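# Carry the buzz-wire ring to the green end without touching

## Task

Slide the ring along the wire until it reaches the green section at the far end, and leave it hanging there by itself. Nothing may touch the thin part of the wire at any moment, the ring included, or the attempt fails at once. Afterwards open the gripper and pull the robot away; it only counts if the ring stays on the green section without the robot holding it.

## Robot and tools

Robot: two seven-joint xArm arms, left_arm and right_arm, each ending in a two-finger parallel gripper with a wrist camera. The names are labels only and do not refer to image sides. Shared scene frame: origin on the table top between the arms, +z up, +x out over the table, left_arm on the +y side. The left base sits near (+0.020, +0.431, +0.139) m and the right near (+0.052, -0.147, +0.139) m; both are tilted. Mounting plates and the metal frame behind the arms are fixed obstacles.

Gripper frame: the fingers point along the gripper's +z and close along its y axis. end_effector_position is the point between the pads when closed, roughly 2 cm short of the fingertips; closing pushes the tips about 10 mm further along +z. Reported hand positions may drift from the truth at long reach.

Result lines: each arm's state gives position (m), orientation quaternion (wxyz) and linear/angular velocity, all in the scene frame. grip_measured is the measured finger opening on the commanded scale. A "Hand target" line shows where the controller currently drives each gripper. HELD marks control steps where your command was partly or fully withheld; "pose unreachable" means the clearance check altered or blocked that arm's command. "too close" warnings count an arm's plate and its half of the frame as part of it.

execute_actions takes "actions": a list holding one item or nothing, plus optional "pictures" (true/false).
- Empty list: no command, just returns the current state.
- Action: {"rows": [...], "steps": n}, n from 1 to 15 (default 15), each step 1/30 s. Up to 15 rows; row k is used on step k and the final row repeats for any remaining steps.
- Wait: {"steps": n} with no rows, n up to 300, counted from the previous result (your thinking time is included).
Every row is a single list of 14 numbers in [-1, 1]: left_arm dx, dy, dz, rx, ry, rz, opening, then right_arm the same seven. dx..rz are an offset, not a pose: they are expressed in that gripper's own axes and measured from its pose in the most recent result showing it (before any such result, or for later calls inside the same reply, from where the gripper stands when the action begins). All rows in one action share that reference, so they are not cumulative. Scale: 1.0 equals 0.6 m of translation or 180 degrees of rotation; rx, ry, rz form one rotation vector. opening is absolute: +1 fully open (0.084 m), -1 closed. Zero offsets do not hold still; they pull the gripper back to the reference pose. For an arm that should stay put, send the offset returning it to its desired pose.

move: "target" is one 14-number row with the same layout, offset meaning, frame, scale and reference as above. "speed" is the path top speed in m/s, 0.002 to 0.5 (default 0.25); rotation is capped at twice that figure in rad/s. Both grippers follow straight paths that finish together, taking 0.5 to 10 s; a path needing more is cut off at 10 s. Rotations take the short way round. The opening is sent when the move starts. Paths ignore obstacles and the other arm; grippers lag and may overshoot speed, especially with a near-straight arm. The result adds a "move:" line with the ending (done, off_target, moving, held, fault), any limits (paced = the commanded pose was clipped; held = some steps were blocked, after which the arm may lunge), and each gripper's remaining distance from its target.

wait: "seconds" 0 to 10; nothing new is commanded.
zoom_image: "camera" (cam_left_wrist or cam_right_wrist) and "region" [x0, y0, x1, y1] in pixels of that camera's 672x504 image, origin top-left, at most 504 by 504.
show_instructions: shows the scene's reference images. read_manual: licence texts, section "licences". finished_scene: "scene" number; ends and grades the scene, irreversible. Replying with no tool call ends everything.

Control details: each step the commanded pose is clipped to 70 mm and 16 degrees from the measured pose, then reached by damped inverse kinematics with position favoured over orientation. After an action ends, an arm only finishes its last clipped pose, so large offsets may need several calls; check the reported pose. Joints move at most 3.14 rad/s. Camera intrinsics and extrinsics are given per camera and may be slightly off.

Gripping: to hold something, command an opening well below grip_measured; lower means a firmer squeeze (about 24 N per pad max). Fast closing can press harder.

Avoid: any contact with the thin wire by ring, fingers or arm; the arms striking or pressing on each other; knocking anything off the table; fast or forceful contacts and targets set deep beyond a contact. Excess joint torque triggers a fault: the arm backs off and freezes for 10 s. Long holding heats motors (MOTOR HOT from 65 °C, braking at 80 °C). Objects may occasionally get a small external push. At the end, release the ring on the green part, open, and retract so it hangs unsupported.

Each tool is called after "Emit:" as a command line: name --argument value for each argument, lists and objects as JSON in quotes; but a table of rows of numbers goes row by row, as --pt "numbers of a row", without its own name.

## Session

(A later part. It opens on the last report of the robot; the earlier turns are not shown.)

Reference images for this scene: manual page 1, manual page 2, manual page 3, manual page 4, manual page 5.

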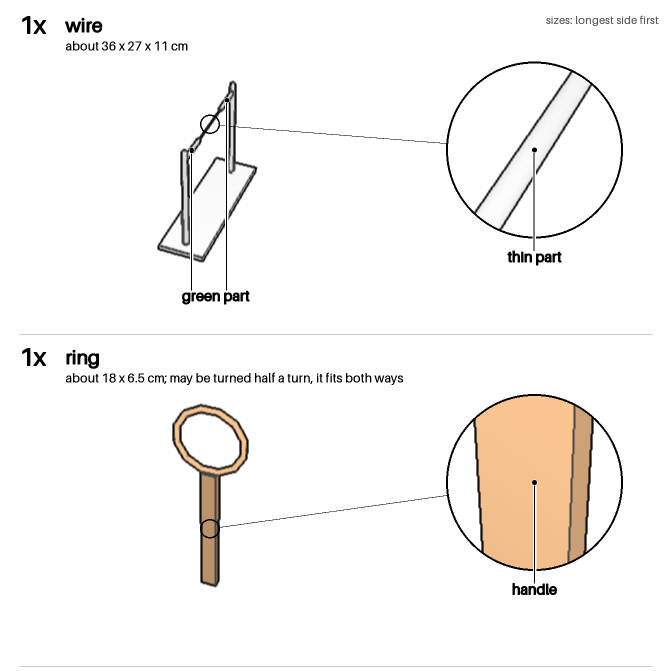

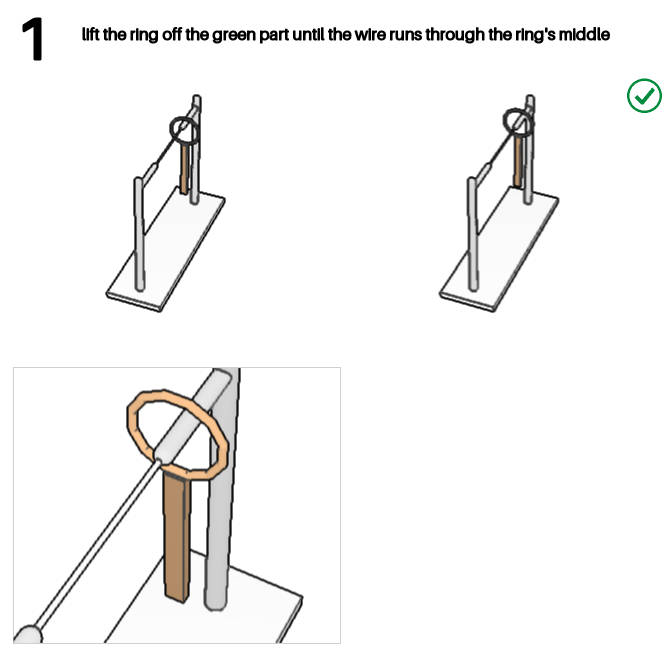

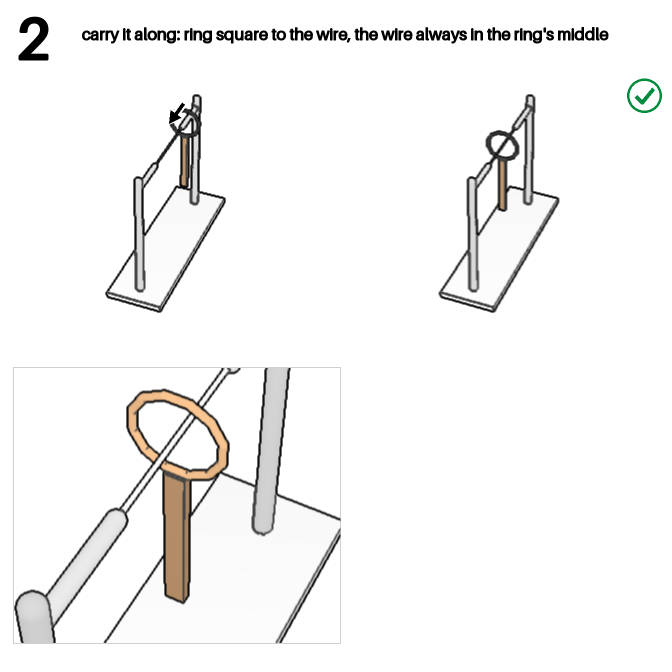

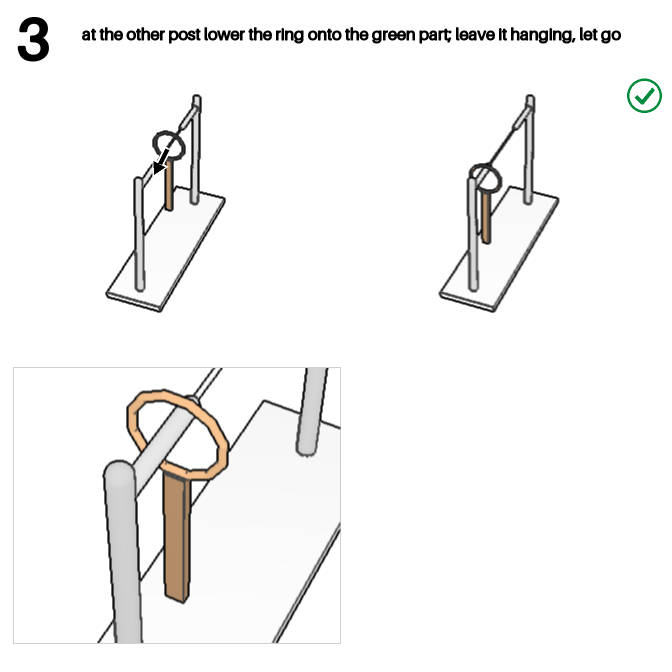

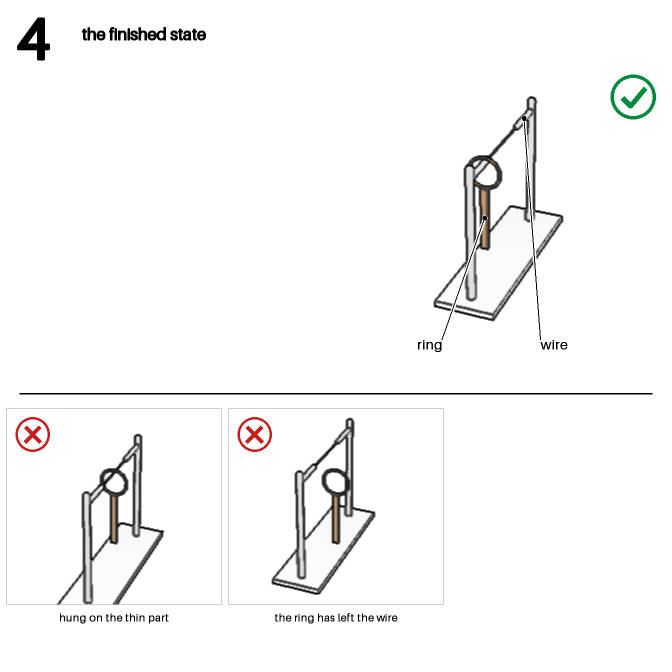

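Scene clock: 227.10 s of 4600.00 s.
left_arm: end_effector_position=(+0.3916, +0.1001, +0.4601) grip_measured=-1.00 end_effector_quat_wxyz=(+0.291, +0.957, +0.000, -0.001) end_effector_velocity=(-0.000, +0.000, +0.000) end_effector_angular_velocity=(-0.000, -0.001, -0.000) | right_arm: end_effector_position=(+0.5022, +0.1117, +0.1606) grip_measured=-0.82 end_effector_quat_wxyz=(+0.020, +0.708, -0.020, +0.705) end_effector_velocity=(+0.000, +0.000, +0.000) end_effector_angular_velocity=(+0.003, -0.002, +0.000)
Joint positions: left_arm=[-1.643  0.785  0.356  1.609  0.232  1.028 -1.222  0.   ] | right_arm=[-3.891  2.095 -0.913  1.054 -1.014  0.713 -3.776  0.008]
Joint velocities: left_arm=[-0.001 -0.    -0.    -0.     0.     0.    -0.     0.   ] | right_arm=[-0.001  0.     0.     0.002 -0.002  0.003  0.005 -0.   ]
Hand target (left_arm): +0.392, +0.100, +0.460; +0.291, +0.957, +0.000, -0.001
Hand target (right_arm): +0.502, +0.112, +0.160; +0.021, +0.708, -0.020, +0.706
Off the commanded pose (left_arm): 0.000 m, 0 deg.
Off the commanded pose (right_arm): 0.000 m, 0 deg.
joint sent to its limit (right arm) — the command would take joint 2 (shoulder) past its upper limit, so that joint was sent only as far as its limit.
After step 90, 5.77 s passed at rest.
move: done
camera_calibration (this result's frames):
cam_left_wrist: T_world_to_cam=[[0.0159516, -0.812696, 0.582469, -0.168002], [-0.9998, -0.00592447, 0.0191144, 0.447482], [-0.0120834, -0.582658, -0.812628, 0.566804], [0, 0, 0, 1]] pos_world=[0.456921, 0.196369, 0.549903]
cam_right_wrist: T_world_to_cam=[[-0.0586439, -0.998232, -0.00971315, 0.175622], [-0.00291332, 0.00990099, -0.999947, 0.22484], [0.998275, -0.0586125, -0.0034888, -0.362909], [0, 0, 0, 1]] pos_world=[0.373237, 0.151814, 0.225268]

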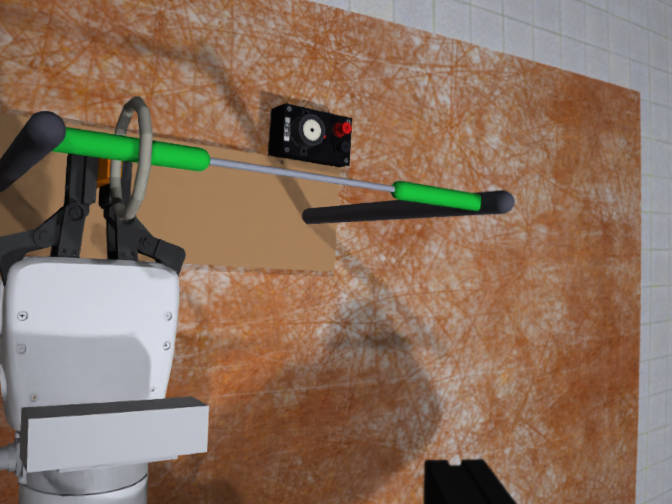

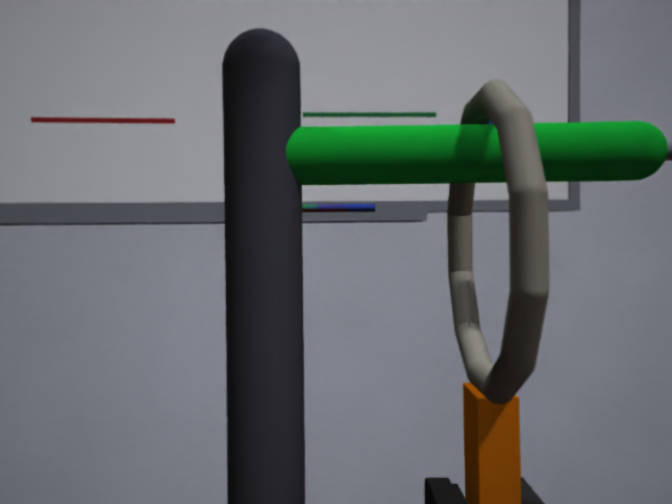

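Emit:
execute_actions --actions '[{"rows": [[0,0,0,0,0,0,-1,-0.001,0,0,0,0,0,-0.95],[0,0,0,0,0,0,-1,-0.001,0,0,0,0,0,-0.95],[0,0,0,0,0,0,-1,-0.001,0,0,0,0,0,-0.95],[0,0,0,0,0,0,-1,-0.001,0,0,0,0,0,-0.9],[0,0,0,0,0,0,-1,-0.001,0,0,0,0,0,-0.85],[0,0,0,0,0,0,-1,-0.001,0,0,0,0,0,-0.8],[0,0,0,0,0,0,-1,-0.001,0,0,0,0,0,-0.76],[0,0,0,0,0,0,-1,-0.001,0,0,0,0,0,-0.72],[0,0,0,0,0,0,-1,-0.001,0,0,0,0,0,-0.66],[0,0,0,0,0,0,-1,-0.001,0,0,0,0,0,-0.6],[0,0,0,0,0,0,-1,-0.001,0,0,0,0,0,-0.5],[0,0,0,0,0,0,-1,-0.001,0,0,0,0,0,-0.4],[0,0,0,0,0,0,-1,-0.001,0,0,0,0,0,-0.3]], "steps": 15}]' --pictures false

Emit:
move --target '[0, 0, 0, 0, 0, 0, -1, 0, 0, -0.22, 0, 0, 0, -0.3]' --speed 0.07

Scene clock: 234.53 s of 4600.00 s.
left_arm: end_effector_position=(+0.3916, +0.1001, +0.4601) grip_measured=-1.00 end_effector_quat_wxyz=(+0.291, +0.957, +0.000, -0.001) end_effector_velocity=(-0.001, -0.001, +0.001) end_effector_angular_velocity=(-0.000, -0.002, -0.002) | right_arm: end_effector_position=(+0.5022, +0.1117, +0.1601) grip_measured=-0.35 end_effector_quat_wxyz=(+0.020, +0.708, -0.020, +0.705) end_effector_velocity=(-0.000, -0.000, -0.001) end_effector_angular_velocity=(-0.002, +0.001, -0.000)
Joint positions: left_arm=[-1.643  0.785  0.356  1.609  0.232  1.028 -1.222  0.   ] | right_arm=[-3.892  2.096 -0.913  1.055 -1.014  0.713 -3.775  0.029]
Joint velocities: left_arm=[-0.003  0.001  0.     0.    -0.    -0.    -0.     0.   ] | right_arm=[-0.     0.     0.002 -0.001 -0.     0.     0.     0.034]
Hand target (left_arm): +0.392, +0.100, +0.460; +0.291, +0.957, +0.000, -0.001
Hand target (right_arm): +0.502, +0.112, +0.160; +0.020, +0.708, -0.020, +0.705
Off the commanded pose (left_arm): 0.000 m, 0 deg.
Off the commanded pose (right_arm): 0.000 m, 0 deg.
Steps of this call (steps 1 to 90: nothing new was sent; then 3.93 s passed at rest; steps 91 to 105: all 15 steps of this action). Readings (end_effector_position):
91: left_arm (+0.3916, +0.1001, +0.4601) | right_arm (+0.5023, +0.1116, +0.1604)
92: left_arm (+0.3916, +0.1001, +0.4601) | right_arm (+0.5023, +0.1116, +0.1603)
94: left_arm (+0.3916, +0.1001, +0.4601) | right_arm (+0.5022, +0.1117, +0.1602)
98: left_arm (+0.3916, +0.1001, +0.4601) | right_arm (+0.5021, +0.1117, +0.1600)
105: the state above

Scene clock: 237.03 s of 4600.00 s.
left_arm: end_effector_position=(+0.3916, +0.1001, +0.4601) grip_measured=-1.00 end_effector_quat_wxyz=(+0.291, +0.957, +0.000, -0.001) end_effector_velocity=(-0.001, -0.000, +0.001) end_effector_angular_velocity=(-0.001, -0.001, -0.001) | right_arm: end_effector_position=(+0.3708, +0.1194, +0.1607) grip_measured=-0.32 end_effector_quat_wxyz=(+0.020, +0.708, -0.020, +0.706) end_effector_velocity=(-0.001, +0.000, +0.000) end_effector_angular_velocity=(-0.001, -0.001, +0.001)
Joint positions: left_arm=[-1.643  0.785  0.356  1.609  0.232  1.028 -1.222  0.   ] | right_arm=[-3.707  1.918 -0.616  1.043 -0.842  1.004 -3.871  0.03 ]
Joint velocities: left_arm=[-0.002  0.    -0.     0.    -0.001  0.     0.     0.   ] | right_arm=[ 0.002 -0.001  0.003  0.001  0.001  0.003 -0.001  0.   ]
Hand target (left_arm): +0.392, +0.100, +0.460; +0.291, +0.957, +0.000, -0.001
Hand target (right_arm): +0.371, +0.120, +0.161; +0.020, +0.708, -0.020, +0.706
Off the commanded pose (left_arm): 0.000 m, 0 deg.
Off the commanded pose (right_arm): 0.000 m, 0 deg.
move: done
camera_calibration (this result's frames):
cam_left_wrist: T_world_to_cam=[[0.0159522, -0.812696, 0.582469, -0.168002], [-0.9998, -0.00592504, 0.0191147, 0.447482], [-0.0120833, -0.582658, -0.812628, 0.566804], [0, 0, 0, 1]] pos_world=[0.456921, 0.196369, 0.549903]
cam_right_wrist: T_world_to_cam=[[-0.0590019, -0.998206, -0.0101783, 0.175837], [-0.00221838, 0.0103272, -0.999944, 0.224143], [0.998255, -0.0589761, -0.00282372, -0.231393], [0, 0, 0, 1]] pos_world=[0.241861, 0.159561, 0.225266]

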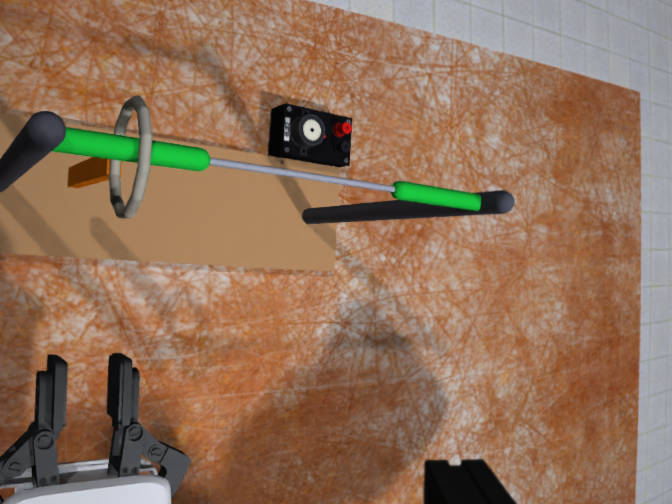

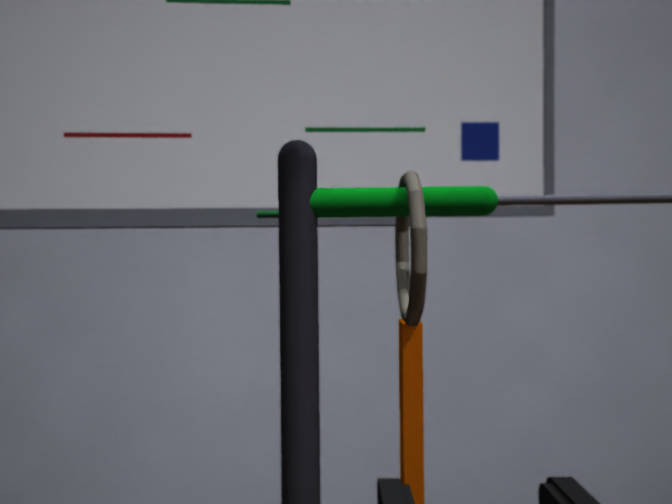

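The ring hangs freely in the middle of the far green part, and the gripper has backed off about 13 cm.

Emit:
finished_scene --scene 2

The scene is finished: the task was done.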